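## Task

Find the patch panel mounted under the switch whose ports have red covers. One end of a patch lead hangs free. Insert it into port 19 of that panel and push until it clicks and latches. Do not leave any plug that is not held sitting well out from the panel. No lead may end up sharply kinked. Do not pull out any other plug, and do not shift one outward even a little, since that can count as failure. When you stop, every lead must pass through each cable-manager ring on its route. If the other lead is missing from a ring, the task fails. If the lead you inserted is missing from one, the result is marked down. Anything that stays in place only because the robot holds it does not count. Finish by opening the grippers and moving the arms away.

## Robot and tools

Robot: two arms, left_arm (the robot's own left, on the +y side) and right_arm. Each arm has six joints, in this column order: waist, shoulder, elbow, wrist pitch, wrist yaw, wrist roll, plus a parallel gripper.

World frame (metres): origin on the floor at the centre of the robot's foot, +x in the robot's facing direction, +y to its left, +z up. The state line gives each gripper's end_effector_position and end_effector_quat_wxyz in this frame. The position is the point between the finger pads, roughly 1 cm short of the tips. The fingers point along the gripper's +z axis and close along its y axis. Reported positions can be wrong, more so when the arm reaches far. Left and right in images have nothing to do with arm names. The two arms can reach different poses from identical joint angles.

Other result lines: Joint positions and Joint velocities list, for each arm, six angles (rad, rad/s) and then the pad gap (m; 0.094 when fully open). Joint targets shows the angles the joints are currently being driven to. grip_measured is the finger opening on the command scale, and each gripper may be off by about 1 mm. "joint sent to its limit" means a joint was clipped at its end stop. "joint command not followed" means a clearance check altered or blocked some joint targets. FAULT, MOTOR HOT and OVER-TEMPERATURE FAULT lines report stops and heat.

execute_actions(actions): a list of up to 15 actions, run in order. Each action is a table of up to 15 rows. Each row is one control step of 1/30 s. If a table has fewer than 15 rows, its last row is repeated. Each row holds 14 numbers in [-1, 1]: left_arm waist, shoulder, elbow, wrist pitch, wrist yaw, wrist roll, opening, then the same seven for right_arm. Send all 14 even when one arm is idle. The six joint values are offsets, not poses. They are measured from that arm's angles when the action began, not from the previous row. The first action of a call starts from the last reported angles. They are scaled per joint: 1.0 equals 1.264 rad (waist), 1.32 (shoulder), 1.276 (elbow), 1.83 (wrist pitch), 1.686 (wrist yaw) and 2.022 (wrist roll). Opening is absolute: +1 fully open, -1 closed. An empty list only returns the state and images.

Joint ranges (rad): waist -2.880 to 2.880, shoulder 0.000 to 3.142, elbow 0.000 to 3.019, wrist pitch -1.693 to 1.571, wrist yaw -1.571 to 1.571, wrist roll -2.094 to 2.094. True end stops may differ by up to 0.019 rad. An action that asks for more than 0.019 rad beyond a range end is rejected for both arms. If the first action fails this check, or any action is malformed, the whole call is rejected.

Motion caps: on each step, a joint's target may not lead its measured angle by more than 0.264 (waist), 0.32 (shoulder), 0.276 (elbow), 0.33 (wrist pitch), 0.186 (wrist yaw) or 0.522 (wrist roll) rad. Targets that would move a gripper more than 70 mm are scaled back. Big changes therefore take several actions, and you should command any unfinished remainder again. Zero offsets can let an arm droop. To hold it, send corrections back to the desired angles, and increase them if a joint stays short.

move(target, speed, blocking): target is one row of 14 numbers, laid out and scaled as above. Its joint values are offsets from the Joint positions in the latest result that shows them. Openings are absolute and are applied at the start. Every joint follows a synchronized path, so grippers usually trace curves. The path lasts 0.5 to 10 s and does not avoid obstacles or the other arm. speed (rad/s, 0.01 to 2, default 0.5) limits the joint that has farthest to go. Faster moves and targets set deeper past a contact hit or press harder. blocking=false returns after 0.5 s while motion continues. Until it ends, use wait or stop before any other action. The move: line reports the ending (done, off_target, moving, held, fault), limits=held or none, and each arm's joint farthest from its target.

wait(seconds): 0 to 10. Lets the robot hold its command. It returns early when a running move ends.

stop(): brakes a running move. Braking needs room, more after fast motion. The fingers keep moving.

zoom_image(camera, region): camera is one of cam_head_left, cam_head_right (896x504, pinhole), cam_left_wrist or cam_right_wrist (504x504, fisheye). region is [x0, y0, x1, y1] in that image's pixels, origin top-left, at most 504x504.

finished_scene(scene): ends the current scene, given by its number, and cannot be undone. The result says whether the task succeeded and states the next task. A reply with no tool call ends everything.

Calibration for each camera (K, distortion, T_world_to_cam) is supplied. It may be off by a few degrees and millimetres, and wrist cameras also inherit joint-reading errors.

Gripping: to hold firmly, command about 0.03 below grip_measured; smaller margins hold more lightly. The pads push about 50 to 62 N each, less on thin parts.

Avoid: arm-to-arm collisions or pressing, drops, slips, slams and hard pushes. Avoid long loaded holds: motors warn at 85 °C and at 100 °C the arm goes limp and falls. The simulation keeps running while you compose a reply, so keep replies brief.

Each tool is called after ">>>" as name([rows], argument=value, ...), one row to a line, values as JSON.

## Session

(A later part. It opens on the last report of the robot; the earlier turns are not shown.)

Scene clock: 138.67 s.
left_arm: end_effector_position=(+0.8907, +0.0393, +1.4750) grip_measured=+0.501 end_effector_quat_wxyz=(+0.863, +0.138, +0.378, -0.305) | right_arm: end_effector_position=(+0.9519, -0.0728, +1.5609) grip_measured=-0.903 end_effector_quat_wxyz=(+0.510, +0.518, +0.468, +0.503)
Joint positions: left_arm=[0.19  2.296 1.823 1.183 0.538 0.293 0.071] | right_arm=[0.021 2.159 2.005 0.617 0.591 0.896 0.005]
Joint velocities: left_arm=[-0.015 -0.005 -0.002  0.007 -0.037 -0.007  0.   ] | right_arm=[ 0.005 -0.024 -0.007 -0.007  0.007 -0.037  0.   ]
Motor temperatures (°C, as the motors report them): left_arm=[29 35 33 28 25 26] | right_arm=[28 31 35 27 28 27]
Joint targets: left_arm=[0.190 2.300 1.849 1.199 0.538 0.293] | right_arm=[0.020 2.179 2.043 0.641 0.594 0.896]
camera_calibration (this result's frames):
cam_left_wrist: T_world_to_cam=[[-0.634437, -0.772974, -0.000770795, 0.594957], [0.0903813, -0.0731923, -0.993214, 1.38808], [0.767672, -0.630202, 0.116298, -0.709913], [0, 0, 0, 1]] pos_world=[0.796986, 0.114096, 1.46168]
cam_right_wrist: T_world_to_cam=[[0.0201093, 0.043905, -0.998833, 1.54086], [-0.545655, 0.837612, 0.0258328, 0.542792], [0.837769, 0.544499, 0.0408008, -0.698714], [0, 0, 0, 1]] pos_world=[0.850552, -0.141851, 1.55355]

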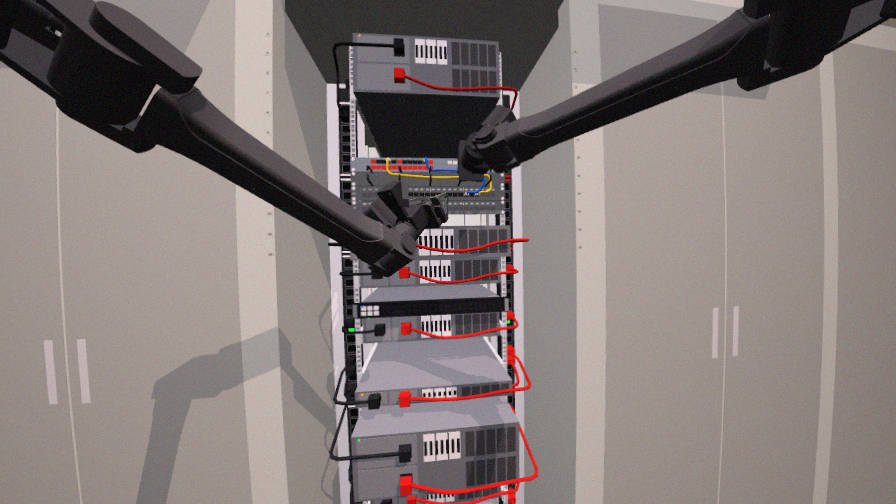

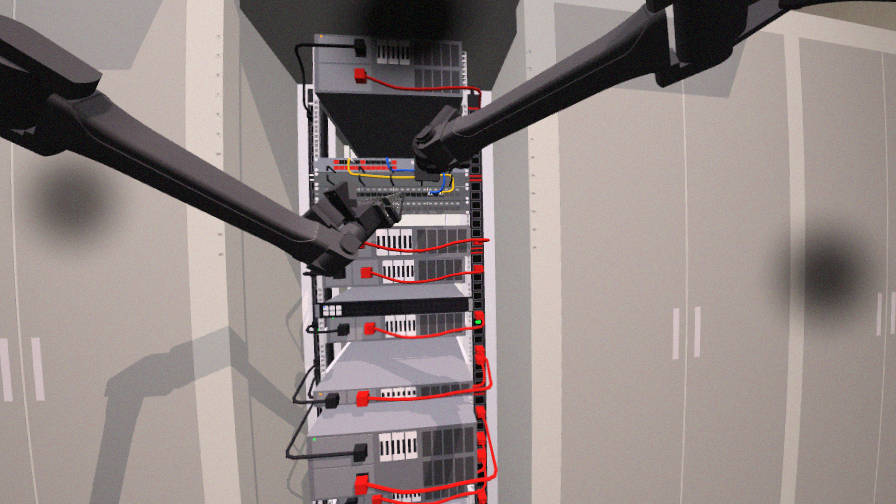

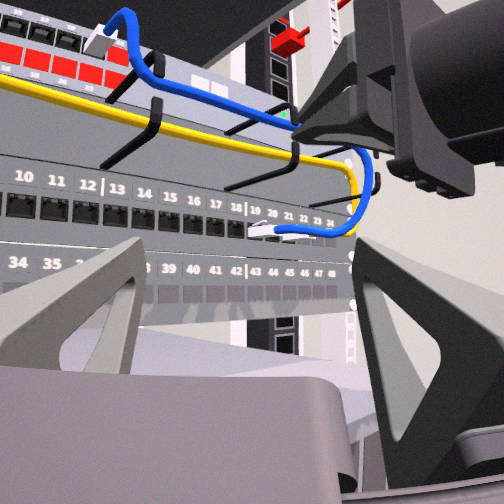

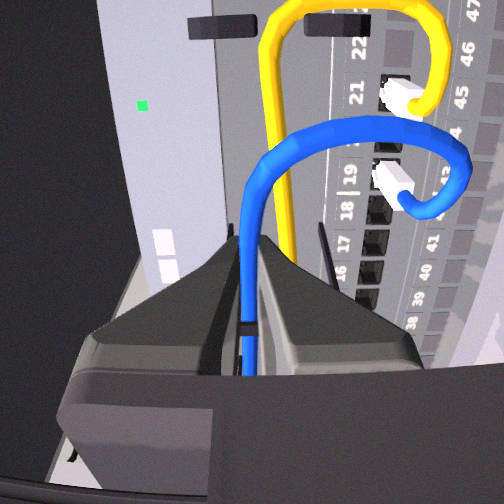

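Behind the hook now. Release and retreat.

>>> execute_actions([
  [[0,0.003,0.02,0.009,0,0,0.5, 0,0,0.03,0.012,0,0,-0.66]],
])

>>> move(target=[0,0.003,0.02,0.009,0,0,0.5, 0.036,-0.085,-0.147,0.068,0.017,0,-0.66], speed=0.15)

Scene clock: 139.37 s.
left_arm: end_effector_position=(+0.8907, +0.0393, +1.4750) grip_measured=+0.501 end_effector_quat_wxyz=(+0.863, +0.138, +0.378, -0.305) | right_arm: end_effector_position=(+0.9519, -0.0727, +1.5610) grip_measured=-0.662 end_effector_quat_wxyz=(+0.510, +0.518, +0.468, +0.503)
Joint positions: left_arm=[0.19  2.296 1.823 1.183 0.538 0.293 0.071] | right_arm=[0.021 2.159 2.005 0.617 0.59  0.896 0.016]
Joint velocities: left_arm=[ 0.005 -0.005 -0.002  0.007 -0.051 -0.081  0.   ] | right_arm=[ 0.015 -0.005  0.007 -0.002 -0.007 -0.022  0.001]
Motor temperatures (°C, as the motors report them): left_arm=[29 35 33 28 25 26] | right_arm=[28 31 35 27 28 27]
Joint targets: left_arm=[0.190 2.300 1.849 1.199 0.538 0.293] | right_arm=[0.021 2.159 2.043 0.639 0.591 0.896]
camera_calibration (this result's frames):
cam_left_wrist: T_world_to_cam=[[-0.634437, -0.772974, -0.000770795, 0.594957], [0.0903813, -0.0731923, -0.993214, 1.38808], [0.767672, -0.630202, 0.116298, -0.709913], [0, 0, 0, 1]] pos_world=[0.796986, 0.114096, 1.46168]
cam_right_wrist: T_world_to_cam=[[0.0203469, 0.0438892, -0.998829, 1.54067], [-0.545902, 0.837456, 0.0256779, 0.543216], [0.837602, 0.54474, 0.0409988, -0.698877], [0, 0, 0, 1]] pos_world=[0.850576, -0.141831, 1.55357]

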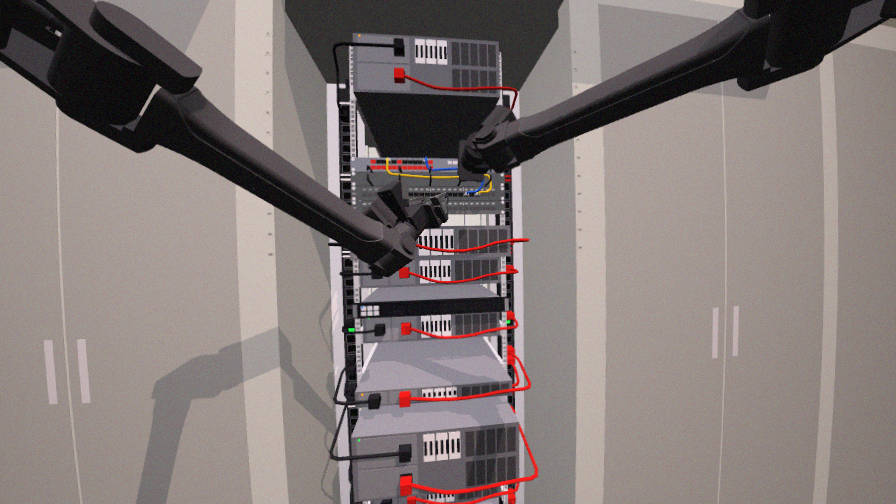

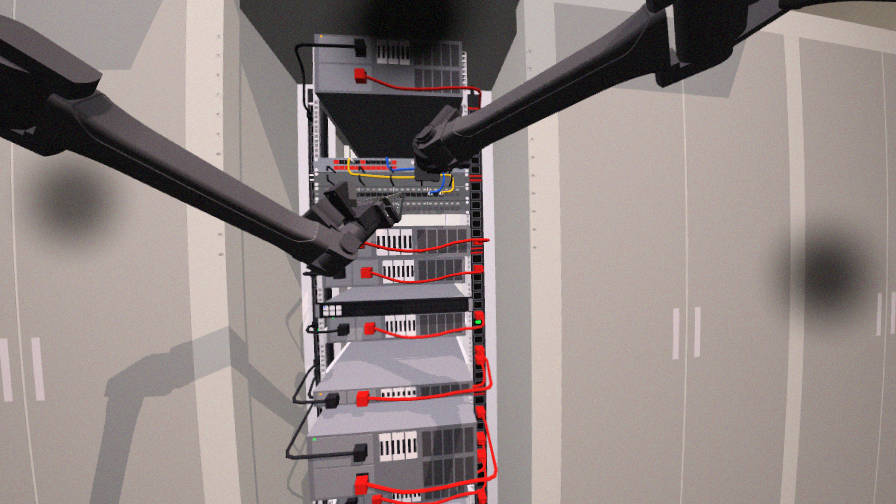

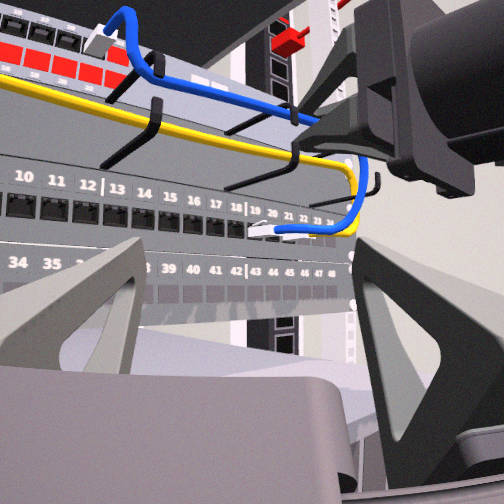

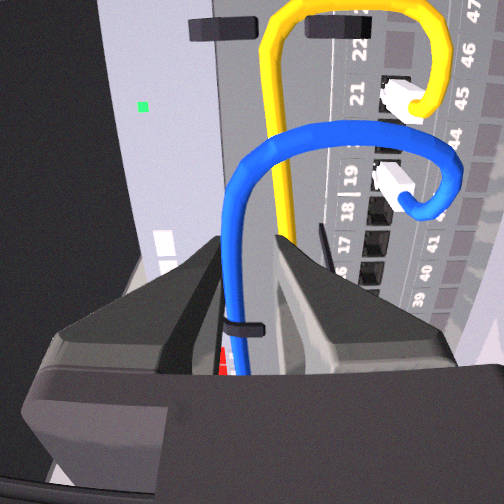

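Scene clock: 141.00 s.
left_arm: end_effector_position=(+0.8907, +0.0393, +1.4750) grip_measured=+0.501 end_effector_quat_wxyz=(+0.863, +0.138, +0.378, -0.305) | right_arm: end_effector_position=(+0.9106, -0.0768, +1.5641) grip_measured=-0.662 end_effector_quat_wxyz=(+0.506, +0.521, +0.463, +0.508)
Joint positions: left_arm=[0.19  2.296 1.823 1.183 0.538 0.293 0.071] | right_arm=[0.05  2.065 1.82  0.72  0.615 0.896 0.016]
Joint velocities: left_arm=[-0.005  0.005 -0.002  0.002 -0.051 -0.007  0.   ] | right_arm=[-0.015 -0.005  0.007 -0.007 -0.037 -0.007 -0.001]
Motor temperatures (°C, as the motors report them): left_arm=[29 35 33 28 25 26] | right_arm=[28 31 34 27 28 27]
Joint targets: left_arm=[0.190 2.300 1.849 1.199 0.538 0.293] | right_arm=[0.066 2.047 1.817 0.741 0.619 0.896]
move: off_target (left_arm, right_arm); limits=none; left_arm: farthest joint: the elbow, 0.026 radians from its target (0.026 radians at the start); right_arm: farthest joint: the wrist pitch, 0.022 radians from its target (0.125 radians at the start)
camera_calibration (this result's frames):
cam_left_wrist: T_world_to_cam=[[-0.634437, -0.772974, -0.000770795, 0.594957], [0.0903813, -0.0731923, -0.993214, 1.38808], [0.767672, -0.630202, 0.116298, -0.709913], [0, 0, 0, 1]] pos_world=[0.796986, 0.114096, 1.46168]
cam_right_wrist: T_world_to_cam=[[0.0243184, 0.0614446, -0.997814, 1.54092], [-0.546577, 0.836537, 0.0381923, 0.504911], [0.837055, 0.544454, 0.0539275, -0.681943], [0, 0, 0, 1]] pos_world=[0.809324, -0.145772, 1.55505]

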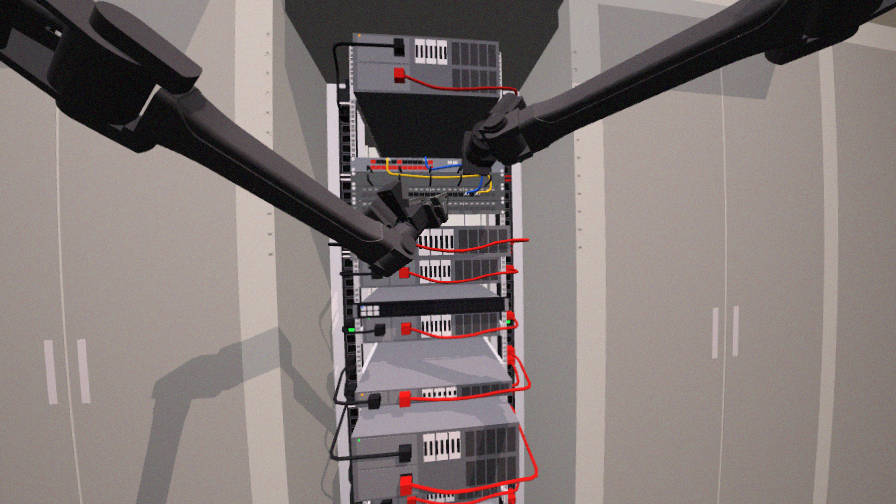

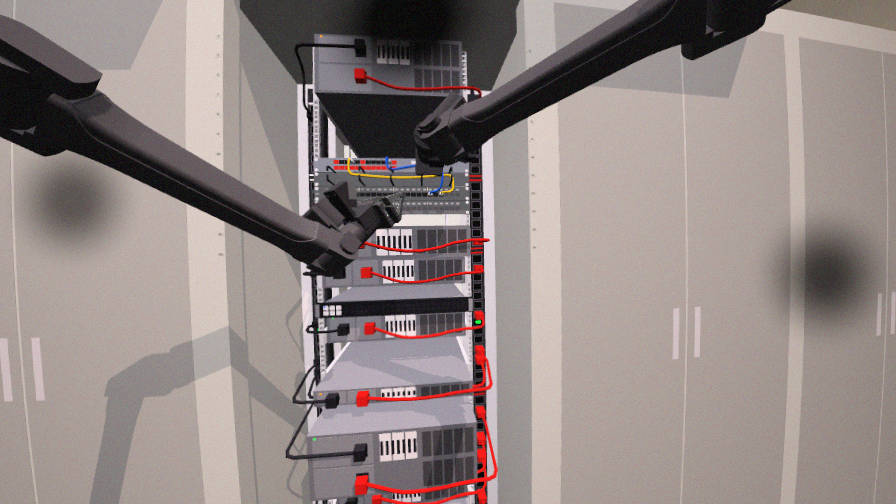

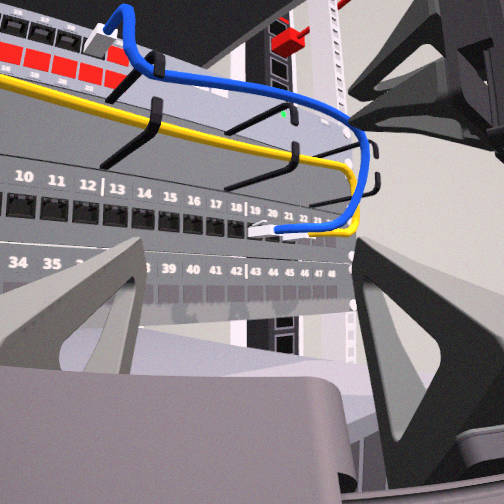

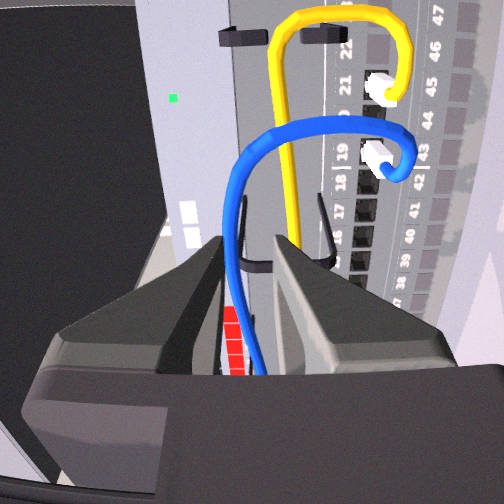

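>>> execute_actions([
  [[0,0.003,0.02,0.009,0,0,0.5, 0.022,0,0.048,0.01,0,0,-0.45]],
])

>>> move(target=[0,0.003,0.02,0.009,0,0,0.5, -0.035,0.073,0.142,-0.05,-0.013,0,-0.45], speed=0.15)

Scene clock: 142.30 s.
left_arm: end_effector_position=(+0.8907, +0.0393, +1.4750) grip_measured=+0.501 end_effector_quat_wxyz=(+0.863, +0.138, +0.378, -0.305) | right_arm: end_effector_position=(+0.9091, -0.0742, +1.5801) grip_measured=-0.452 end_effector_quat_wxyz=(+0.506, +0.521, +0.454, +0.517)
Joint positions: left_arm=[0.19  2.296 1.823 1.183 0.538 0.293 0.071] | right_arm=[0.064 2.065 1.841 0.72  0.615 0.896 0.026]
Joint velocities: left_arm=[-0.024 -0.015 -0.002  0.012 -0.022 -0.007 -0.002] | right_arm=[ 0.005 -0.005 -0.017 -0.002  0.007  0.007  0.001]
Motor temperatures (°C, as the motors report them): left_arm=[29 35 33 28 25 26] | right_arm=[28 31 34 27 28 27]
Joint targets: left_arm=[0.190 2.300 1.849 1.199 0.538 0.293] | right_arm=[0.078 2.065 1.882 0.738 0.615 0.896]
camera_calibration (this result's frames):
cam_left_wrist: T_world_to_cam=[[-0.634437, -0.772974, -0.000770795, 0.594957], [0.0903813, -0.0731923, -0.993214, 1.38808], [0.767672, -0.630202, 0.116298, -0.709913], [0, 0, 0, 1]] pos_world=[0.796986, 0.114096, 1.46168]
cam_right_wrist: T_world_to_cam=[[0.04343, 0.0777434, -0.996027, 1.5378], [-0.547272, 0.835931, 0.0413845, 0.496883], [0.835827, 0.543301, 0.0788513, -0.721378], [0, 0, 0, 1]] pos_world=[0.808091, -0.142988, 1.56801]

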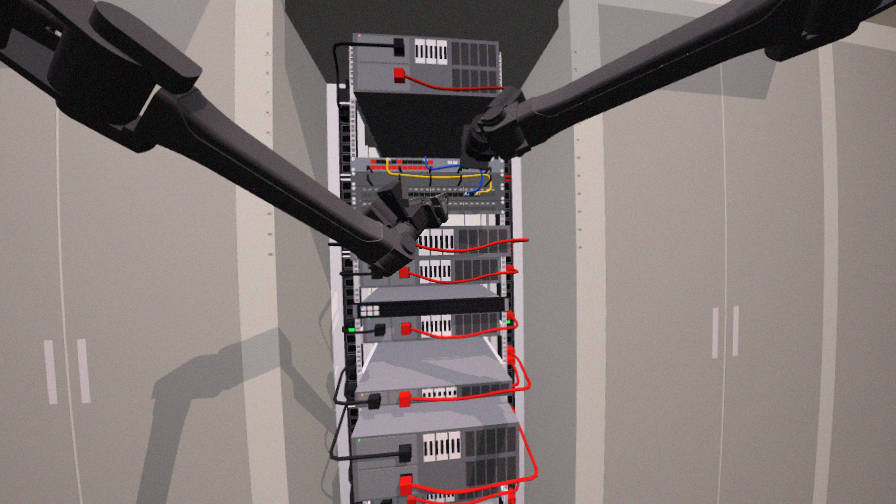

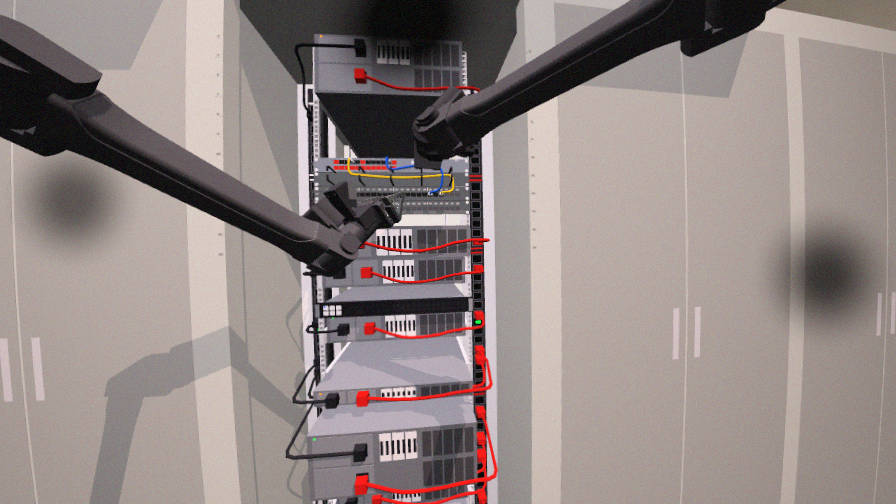

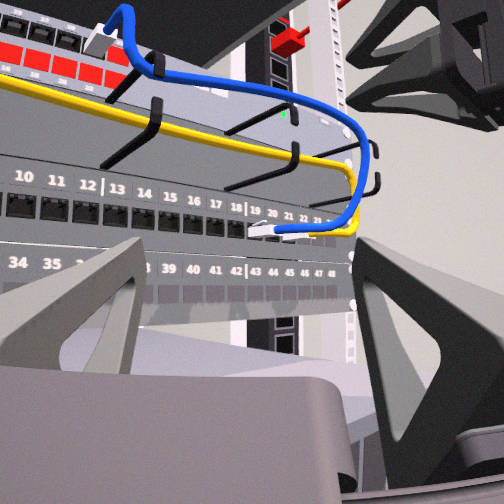

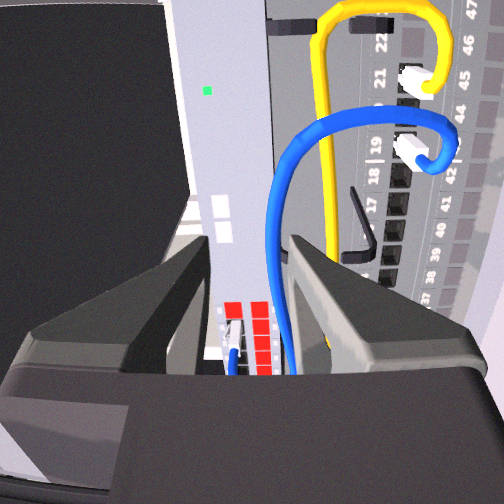

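Scene clock: 143.87 s.
left_arm: end_effector_position=(+0.8907, +0.0393, +1.4750) grip_measured=+0.501 end_effector_quat_wxyz=(+0.863, +0.138, +0.378, -0.305) | right_arm: end_effector_position=(+0.9391, -0.0716, +1.5804) grip_measured=-0.452 end_effector_quat_wxyz=(+0.509, +0.518, +0.456, +0.514)
Joint positions: left_arm=[0.19  2.296 1.823 1.183 0.538 0.293 0.071] | right_arm=[0.043 2.131 1.976 0.645 0.596 0.896 0.026]
Joint velocities: left_arm=[-0.005 -0.015 -0.012  0.012 -0.037 -0.066 -0.   ] | right_arm=[-0.005 -0.005  0.007  0.002  0.022  0.022 -0.001]
Motor temperatures (°C, as the motors report them): left_arm=[29 35 33 28 25 26] | right_arm=[28 31 34 27 28 27]
Joint targets: left_arm=[0.190 2.300 1.849 1.199 0.538 0.293] | right_arm=[0.019 2.162 2.022 0.628 0.593 0.896]
move: off_target (left_arm, right_arm); limits=none; left_arm: farthest joint: the elbow, 0.026 radians from its target (0.026 radians at the start); right_arm: farthest joint: the elbow, 0.046 radians from its target (0.181 radians at the start)
camera_calibration (this result's frames):
cam_left_wrist: T_world_to_cam=[[-0.634437, -0.772974, -0.000770795, 0.594957], [0.0903813, -0.0731923, -0.993214, 1.38808], [0.767672, -0.630202, 0.116298, -0.709913], [0, 0, 0, 1]] pos_world=[0.796986, 0.114096, 1.46168]
cam_right_wrist: T_world_to_cam=[[0.0431849, 0.0661331, -0.996876, 1.5373], [-0.54634, 0.836958, 0.0318565, 0.525358], [0.83645, 0.543257, 0.0722751, -0.738029], [0, 0, 0, 1]] pos_world=[0.83796, -0.140429, 1.5691]

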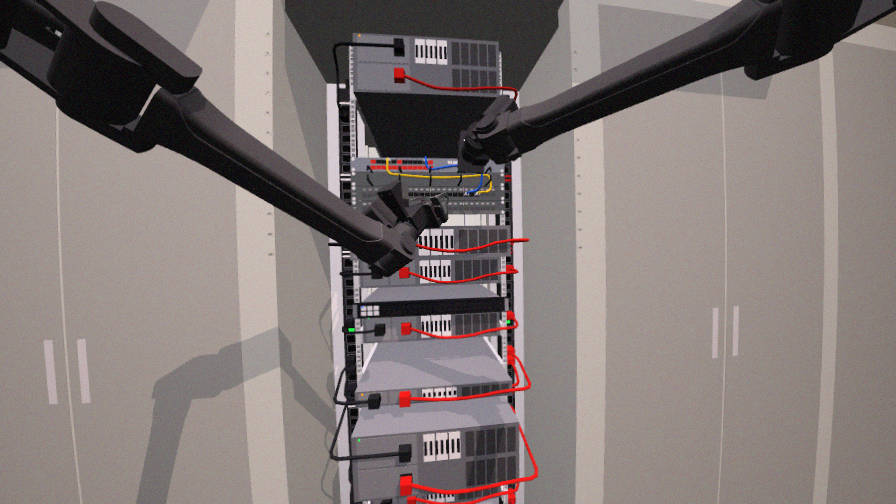

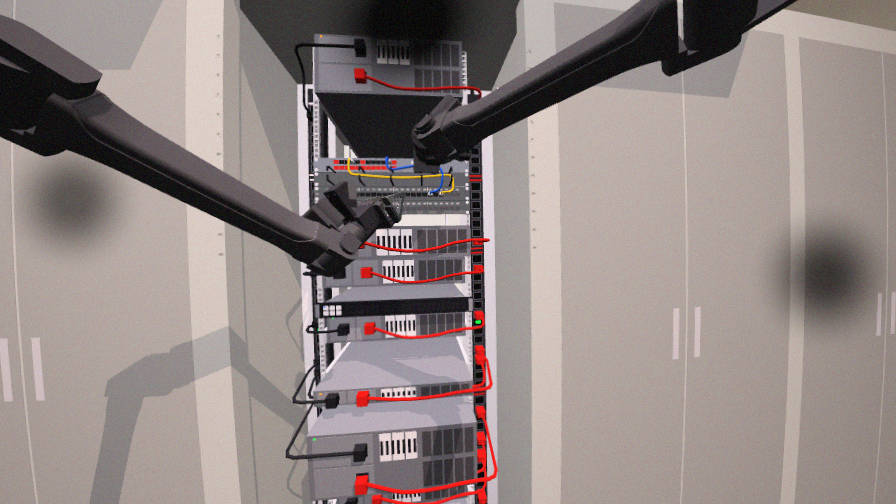

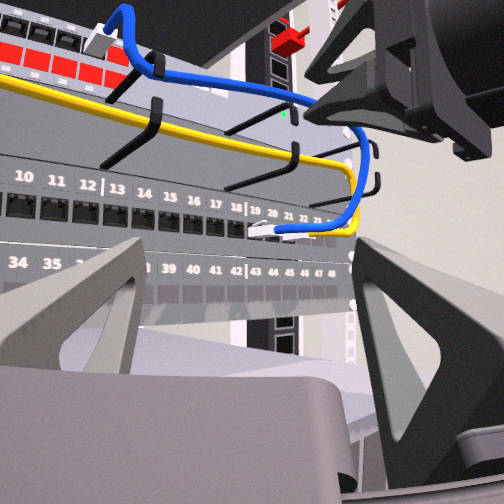

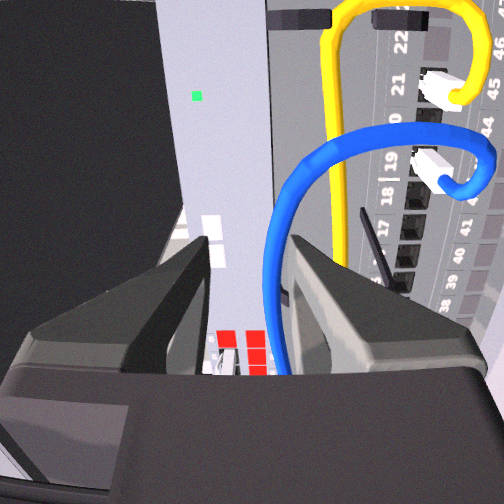

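>>> execute_actions([
  [[0,0.003,0.02,0.009,0,0,0.5, 0,0.02,0.036,-0.0257,0,-0.027,-0.45]],
  [[0,0.003,0.02,0.009,0,0,0.5, 0,0.02,0.036,-0.005,0,0,-0.92]],
])

>>> move(target=[0,0.003,0.02,0.009,0,0,0.5, -0.03,0.015,-0.032,0,0.022,0,-0.92], speed=0.04)

Scene clock: 145.30 s.
left_arm: end_effector_position=(+0.8907, +0.0393, +1.4750) grip_measured=+0.501 end_effector_quat_wxyz=(+0.863, +0.138, +0.378, -0.305) | right_arm: end_effector_position=(+0.9398, -0.0678, +1.5765) grip_measured=-0.904 end_effector_quat_wxyz=(+0.515, +0.506, +0.479, +0.500)
Joint positions: left_arm=[0.19  2.296 1.823 1.183 0.538 0.293 0.071] | right_arm=[0.043 2.131 1.978 0.615 0.596 0.856 0.005]
Joint velocities: left_arm=[-0.005 -0.015 -0.017  0.002 -0.037 -0.095 -0.001] | right_arm=[ 0.005 -0.005  0.007  0.002 -0.051  0.022  0.002]
Motor temperatures (°C, as the motors report them): left_arm=[29 35 33 28 25 26] | right_arm=[28 31 34 27 28 27]
Joint targets: left_arm=[0.190 2.300 1.849 1.199 0.538 0.293] | right_arm=[0.043 2.158 2.024 0.606 0.596 0.856]
camera_calibration (this result's frames):
cam_left_wrist: T_world_to_cam=[[-0.634437, -0.772974, -0.000770795, 0.594957], [0.0903813, -0.0731923, -0.993214, 1.38808], [0.767672, -0.630202, 0.116298, -0.709913], [0, 0, 0, 1]] pos_world=[0.796986, 0.114096, 1.46168]
cam_right_wrist: T_world_to_cam=[[0.0228108, 0.0121035, -0.999667, 1.55306], [-0.557162, 0.830399, -0.00265946, 0.586829], [0.83009, 0.557037, 0.0256857, -0.660028], [0, 0, 0, 1]] pos_world=[0.839415, -0.138439, 1.57106]

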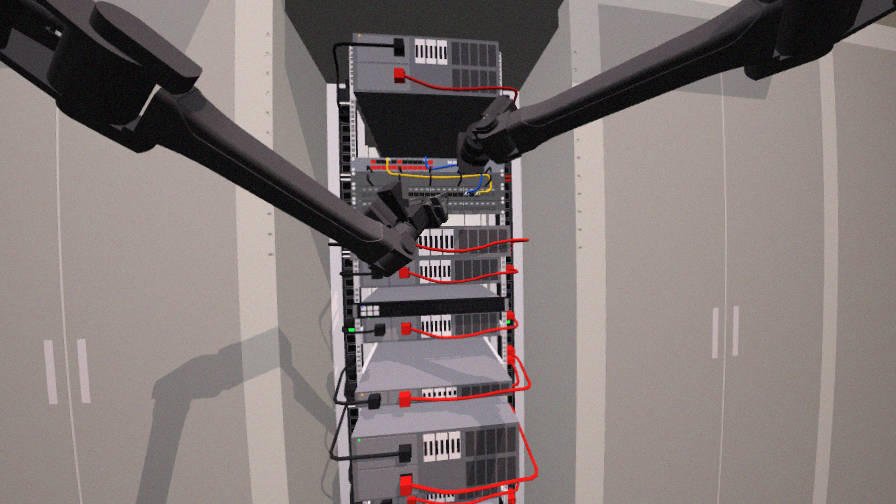

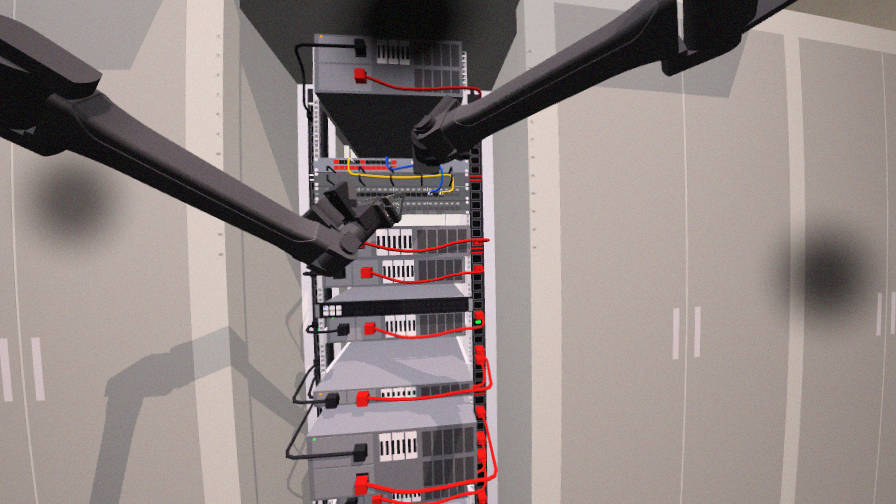

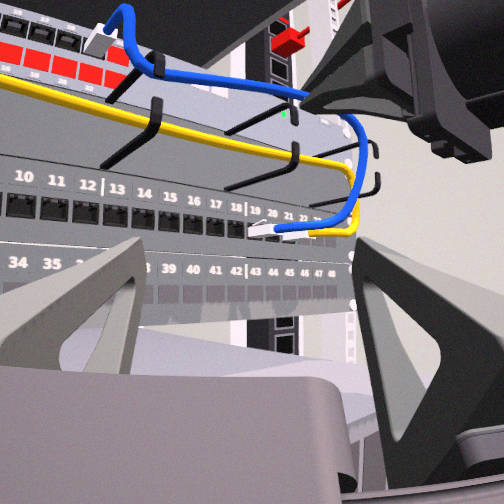

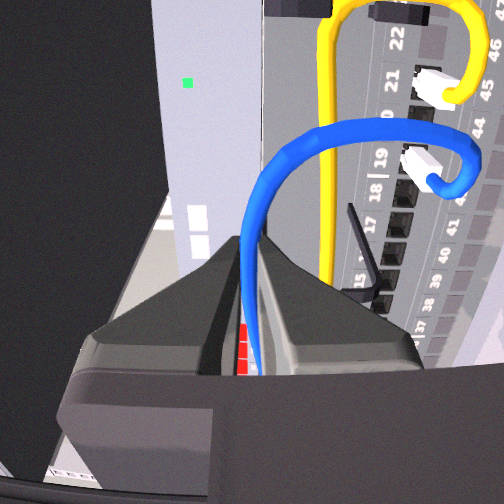

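Scene clock: 146.63 s.
left_arm: end_effector_position=(+0.8907, +0.0393, +1.4750) grip_measured=+0.501 end_effector_quat_wxyz=(+0.863, +0.138, +0.378, -0.305) | right_arm: end_effector_position=(+0.9364, -0.0665, +1.5533) grip_measured=-0.904 end_effector_quat_wxyz=(+0.512, +0.514, +0.493, +0.481)
Joint positions: left_arm=[0.19  2.296 1.823 1.183 0.538 0.293 0.071] | right_arm=[0.036 2.131 1.943 0.615 0.626 0.856 0.005]
Joint velocities: left_arm=[-0.005  0.005 -0.002 -0.002 -0.081 -0.007 -0.   ] | right_arm=[ 0.005 -0.015  0.007  0.007 -0.066 -0.007 -0.001]
Motor temperatures (°C, as the motors report them): left_arm=[29 35 33 28 25 26] | right_arm=[28 31 34 27 28 27]
Joint targets: left_arm=[0.190 2.300 1.849 1.199 0.538 0.293] | right_arm=[0.005 2.151 1.938 0.615 0.633 0.856]
move: off_target (left_arm, right_arm); limits=none; left_arm: farthest joint: the elbow, 0.026 radians from its target (0.026 radians at the start); right_arm: farthest joint: the waist, 0.031 radians from its target (0.038 radians at the start)
camera_calibration (this result's frames):
cam_left_wrist: T_world_to_cam=[[-0.634437, -0.772974, -0.000770795, 0.594957], [0.0903813, -0.0731923, -0.993214, 1.38808], [0.767672, -0.630202, 0.116298, -0.709913], [0, 0, 0, 1]] pos_world=[0.796986, 0.114096, 1.46168]
cam_right_wrist: T_world_to_cam=[[-0.0220225, -0.00814862, -0.999724, 1.57063], [-0.549408, 0.835537, 0.0052923, 0.564568], [0.835264, 0.549373, -0.0228775, -0.587209], [0, 0, 0, 1]] pos_world=[0.835242, -0.136323, 1.55378]

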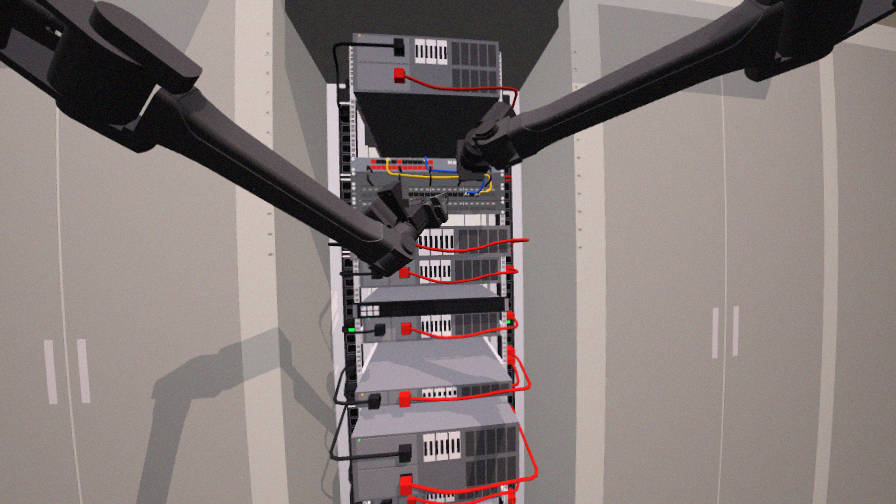

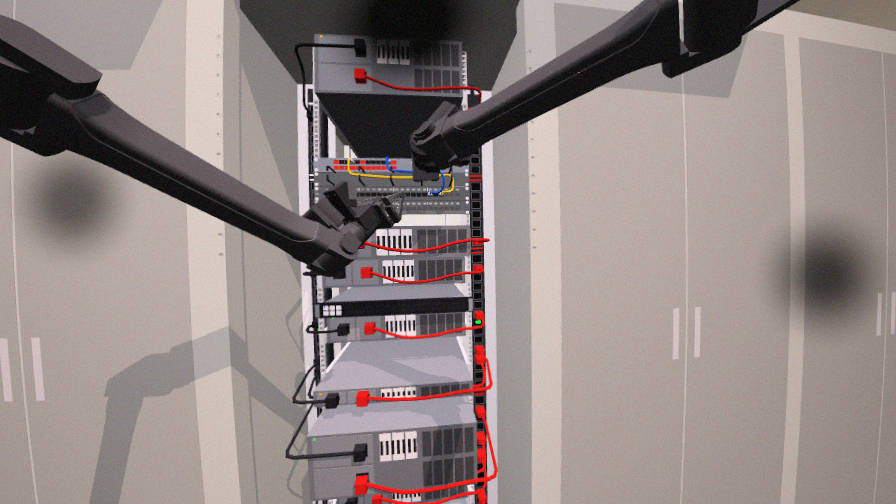

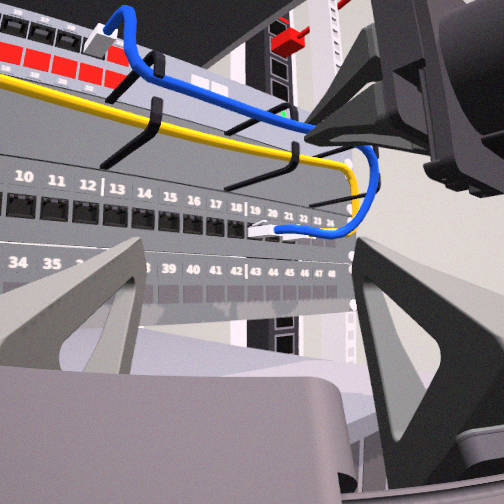

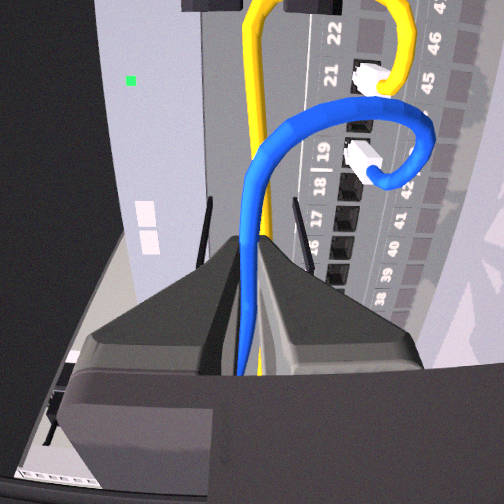

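>>> execute_actions([
  [[0,0.003,0.02,0.009,0,0,0.5, -0.025,0.029,0.028,0,0.003,0,-0.92],[0,0.003,0.02,0.009,0,0,0.5, -0.025,0.029,0.028,0,0.003,0,-0.92],[0,0.003,0.02,0.009,0,0,0.5, -0.025,0.029,0.03,0,0.003,0,-0.92],[0,0.003,0.02,0.009,0,0,0.5, -0.026,0.033,0.0365,0,0.003,0,-0.92],[0,0.003,0.02,0.009,0,0,0.5, -0.027,0.037,0.043,0,0.003,0,-0.92],[0,0.003,0.02,0.009,0,0,0.5, -0.028,0.041,0.049,0,0.003,0,-0.92],[0,0.003,0.02,0.009,0,0,0.5, -0.029,0.045,0.0555,0,0.003,0,-0.92],[0,0.003,0.02,0.009,0,0,0.5, -0.03,0.049,0.062,0,0.003,0,-0.92]],
])

>>> zoom_image(camera="cam_left_wrist", region=[220, 80, 400, 240])

Scene clock: 147.60 s.
left_arm: end_effector_position=(+0.8907, +0.0393, +1.4750) grip_measured=+0.501 end_effector_quat_wxyz=(+0.863, +0.138, +0.378, -0.305) | right_arm: end_effector_position=(+0.9448, -0.0677, +1.5511) grip_measured=-0.904 end_effector_quat_wxyz=(+0.515, +0.519, +0.486, +0.479)
Joint positions: left_arm=[0.19  2.296 1.823 1.183 0.538 0.293 0.071] | right_arm=[0.029 2.157 1.983 0.616 0.631 0.856 0.005]
Joint velocities: left_arm=[ 0.005  0.005 -0.012  0.007  0.081 -0.037  0.   ] | right_arm=[-0.015 -0.015 -0.032  0.007 -0.022  0.037 -0.001]
Motor temperatures (°C, as the motors report them): left_arm=[29 35 33 28 25 26] | right_arm=[28 31 34 27 28 27]
Joint targets: left_arm=[0.190 2.300 1.849 1.199 0.538 0.293] | right_arm=[-0.001 2.196 2.022 0.616 0.631 0.856]
camera_calibration (this result's frames):
cam_left_wrist: T_world_to_cam=[[-0.634437, -0.772974, -0.000770795, 0.594957], [0.0903813, -0.0731923, -0.993214, 1.38808], [0.767672, -0.630202, 0.116298, -0.709913], [0, 0, 0, 1]] pos_world=[0.796986, 0.114096, 1.46168]
cam_right_wrist: T_world_to_cam=[[-0.0183256, -0.00182549, -0.99983, 1.56574], [-0.534968, 0.844832, 0.00826276, 0.552578], [0.844674, 0.535028, -0.0164586, -0.613468], [0, 0, 0, 1]] pos_world=[0.842485, -0.135754, 1.55082]

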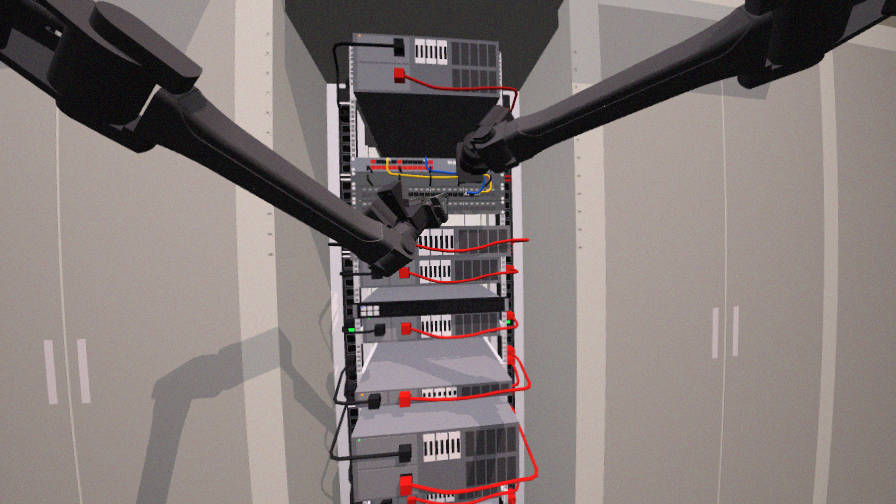

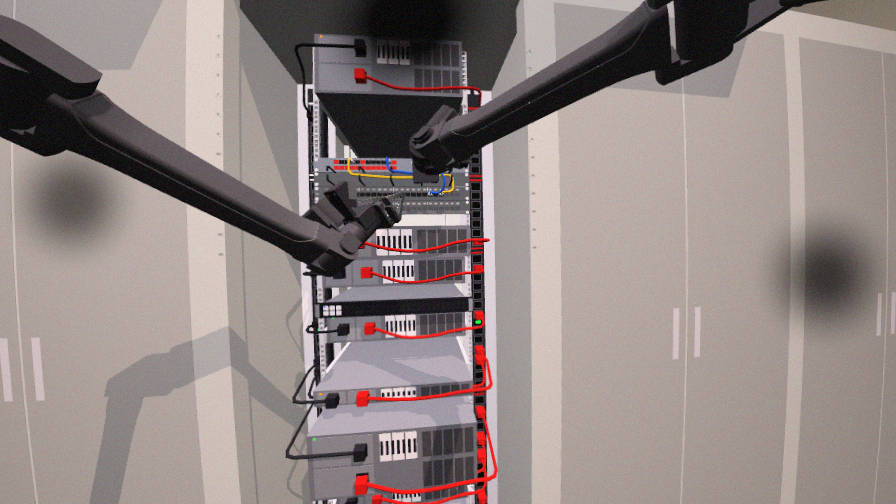

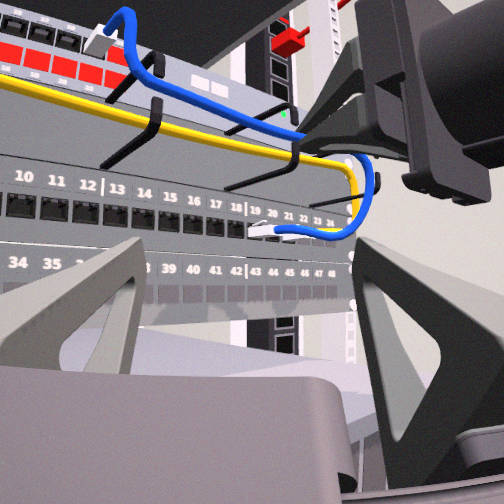

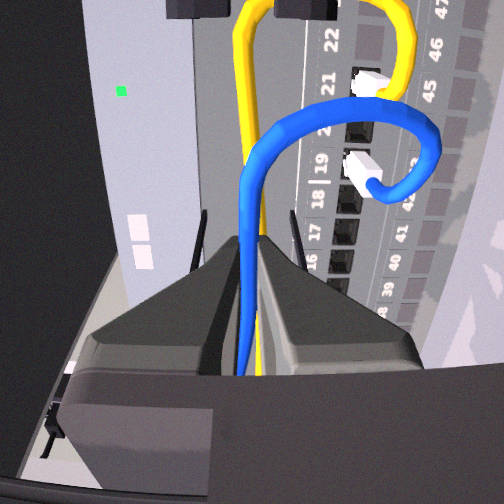

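Region (220, 80, 400, 240) of cam_left_wrist's 504x504 image, scaled by 2.800, with more detail than that image has.

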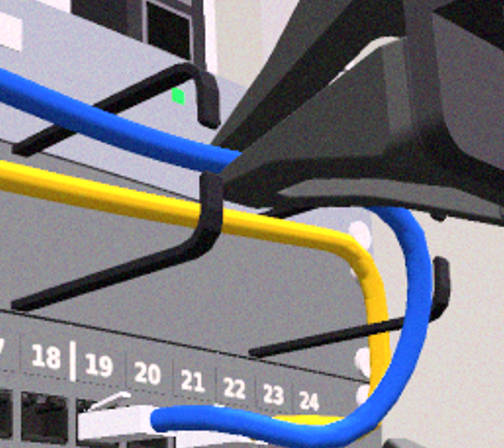

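>>> execute_actions([
  [[0,0.003,0.02,0.009,0,0,0.5, -0.024,0.0335,0.037,0,0,0,-0.92],[0,0.003,0.02,0.009,0,0,0.5, -0.0245,0.0375,0.0435,0,0,0,-0.92],[0,0.003,0.02,0.009,0,0,0.5, -0.025,0.0415,0.05,0,0,0,-0.92],[0,0.003,0.02,0.009,0,0,0.5, -0.0255,0.0455,0.0565,0,0,0,-0.92],[0,0.003,0.02,0.009,0,0,0.5, -0.026,0.049,0.063,0,0,0,-0.92],[0,0.003,0.02,0.009,0,0,0.5, -0.026,0.053,0.07,0,0,0,-0.92]],
])

>>> zoom_image(camera="cam_left_wrist", region=[220, 80, 400, 240])

Scene clock: 148.67 s.
left_arm: end_effector_position=(+0.8907, +0.0393, +1.4750) grip_measured=+0.501 end_effector_quat_wxyz=(+0.863, +0.138, +0.378, -0.305) | right_arm: end_effector_position=(+0.9542, -0.0710, +1.5569) grip_measured=-0.904 end_effector_quat_wxyz=(+0.520, +0.523, +0.473, +0.481)
Joint positions: left_arm=[0.19  2.296 1.823 1.183 0.538 0.293 0.071] | right_arm=[0.025 2.182 2.036 0.616 0.632 0.856 0.005]
Joint velocities: left_arm=[-0.005 -0.005 -0.002 -0.012  0.037  0.007 -0.   ] | right_arm=[ 0.015 -0.024  0.007  0.022 -0.037 -0.066 -0.001]
Motor temperatures (°C, as the motors report them): left_arm=[29 35 33 28 25 26] | right_arm=[28 31 34 27 28 27]
Joint targets: left_arm=[0.190 2.300 1.849 1.199 0.538 0.293] | right_arm=[-0.004 2.227 2.073 0.616 0.631 0.856]
camera_calibration (this result's frames):
cam_left_wrist: T_world_to_cam=[[-0.634437, -0.772974, -0.000770795, 0.594957], [0.0903813, -0.0731923, -0.993214, 1.38808], [0.767672, -0.630202, 0.116298, -0.709913], [0, 0, 0, 1]] pos_world=[0.796986, 0.114096, 1.46168]
cam_right_wrist: T_world_to_cam=[[-0.00248765, 0.0121467, -0.999923, 1.5577], [-0.518308, 0.855114, 0.0116771, 0.539809], [0.85519, 0.518297, 0.00416853, -0.662877], [0, 0, 0, 1]] pos_world=[0.850548, -0.136952, 1.55404]

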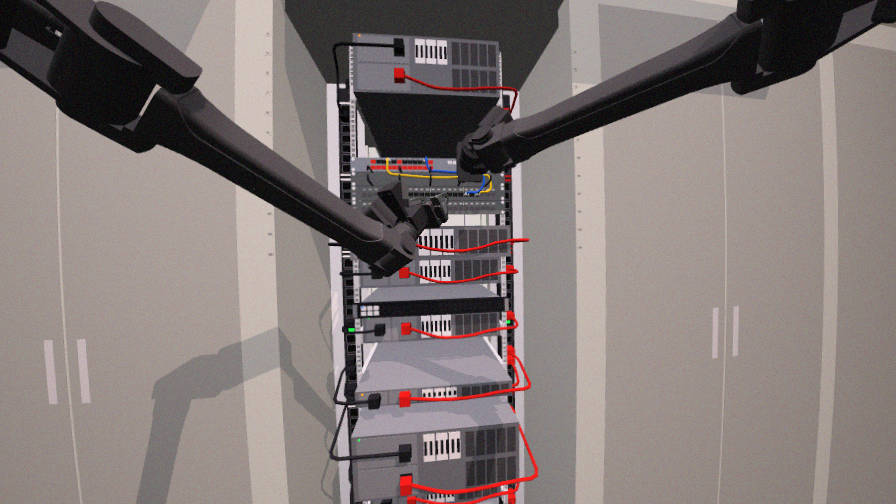

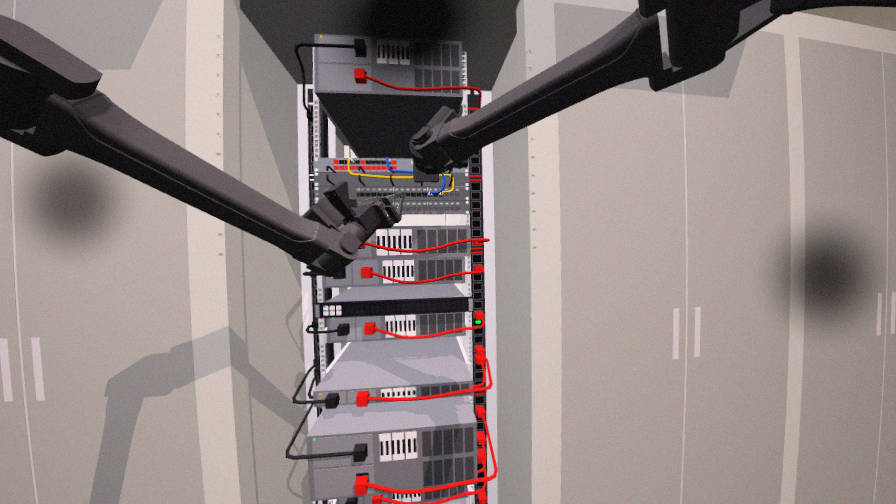

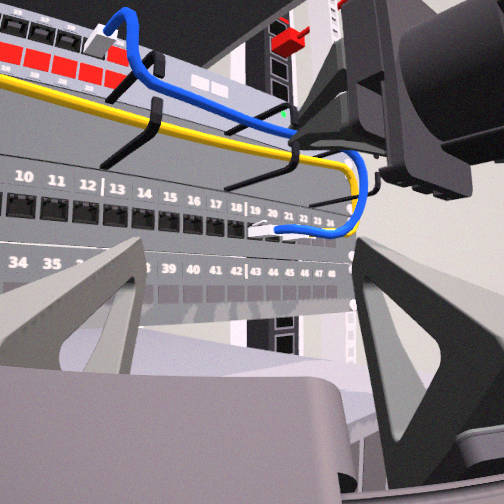

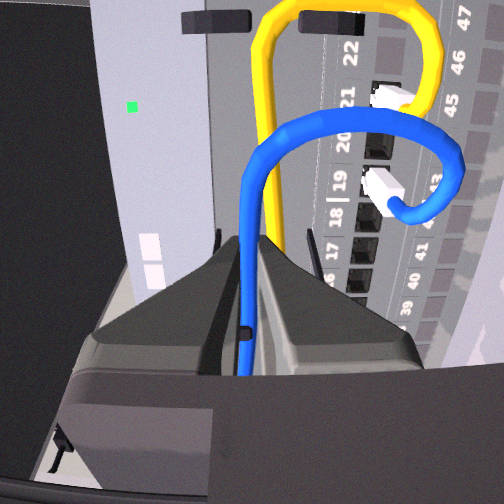

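Region (220, 80, 400, 240) of cam_left_wrist's 504x504 image, scaled by 2.800, with more detail than that image has.

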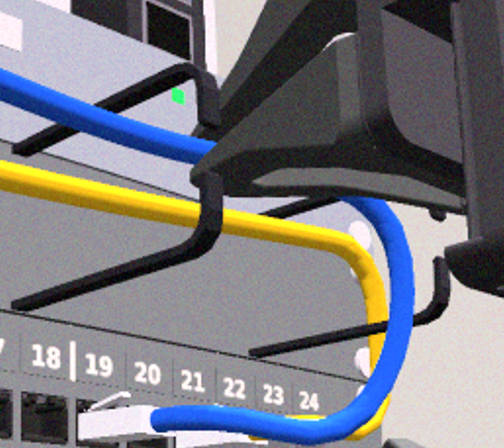

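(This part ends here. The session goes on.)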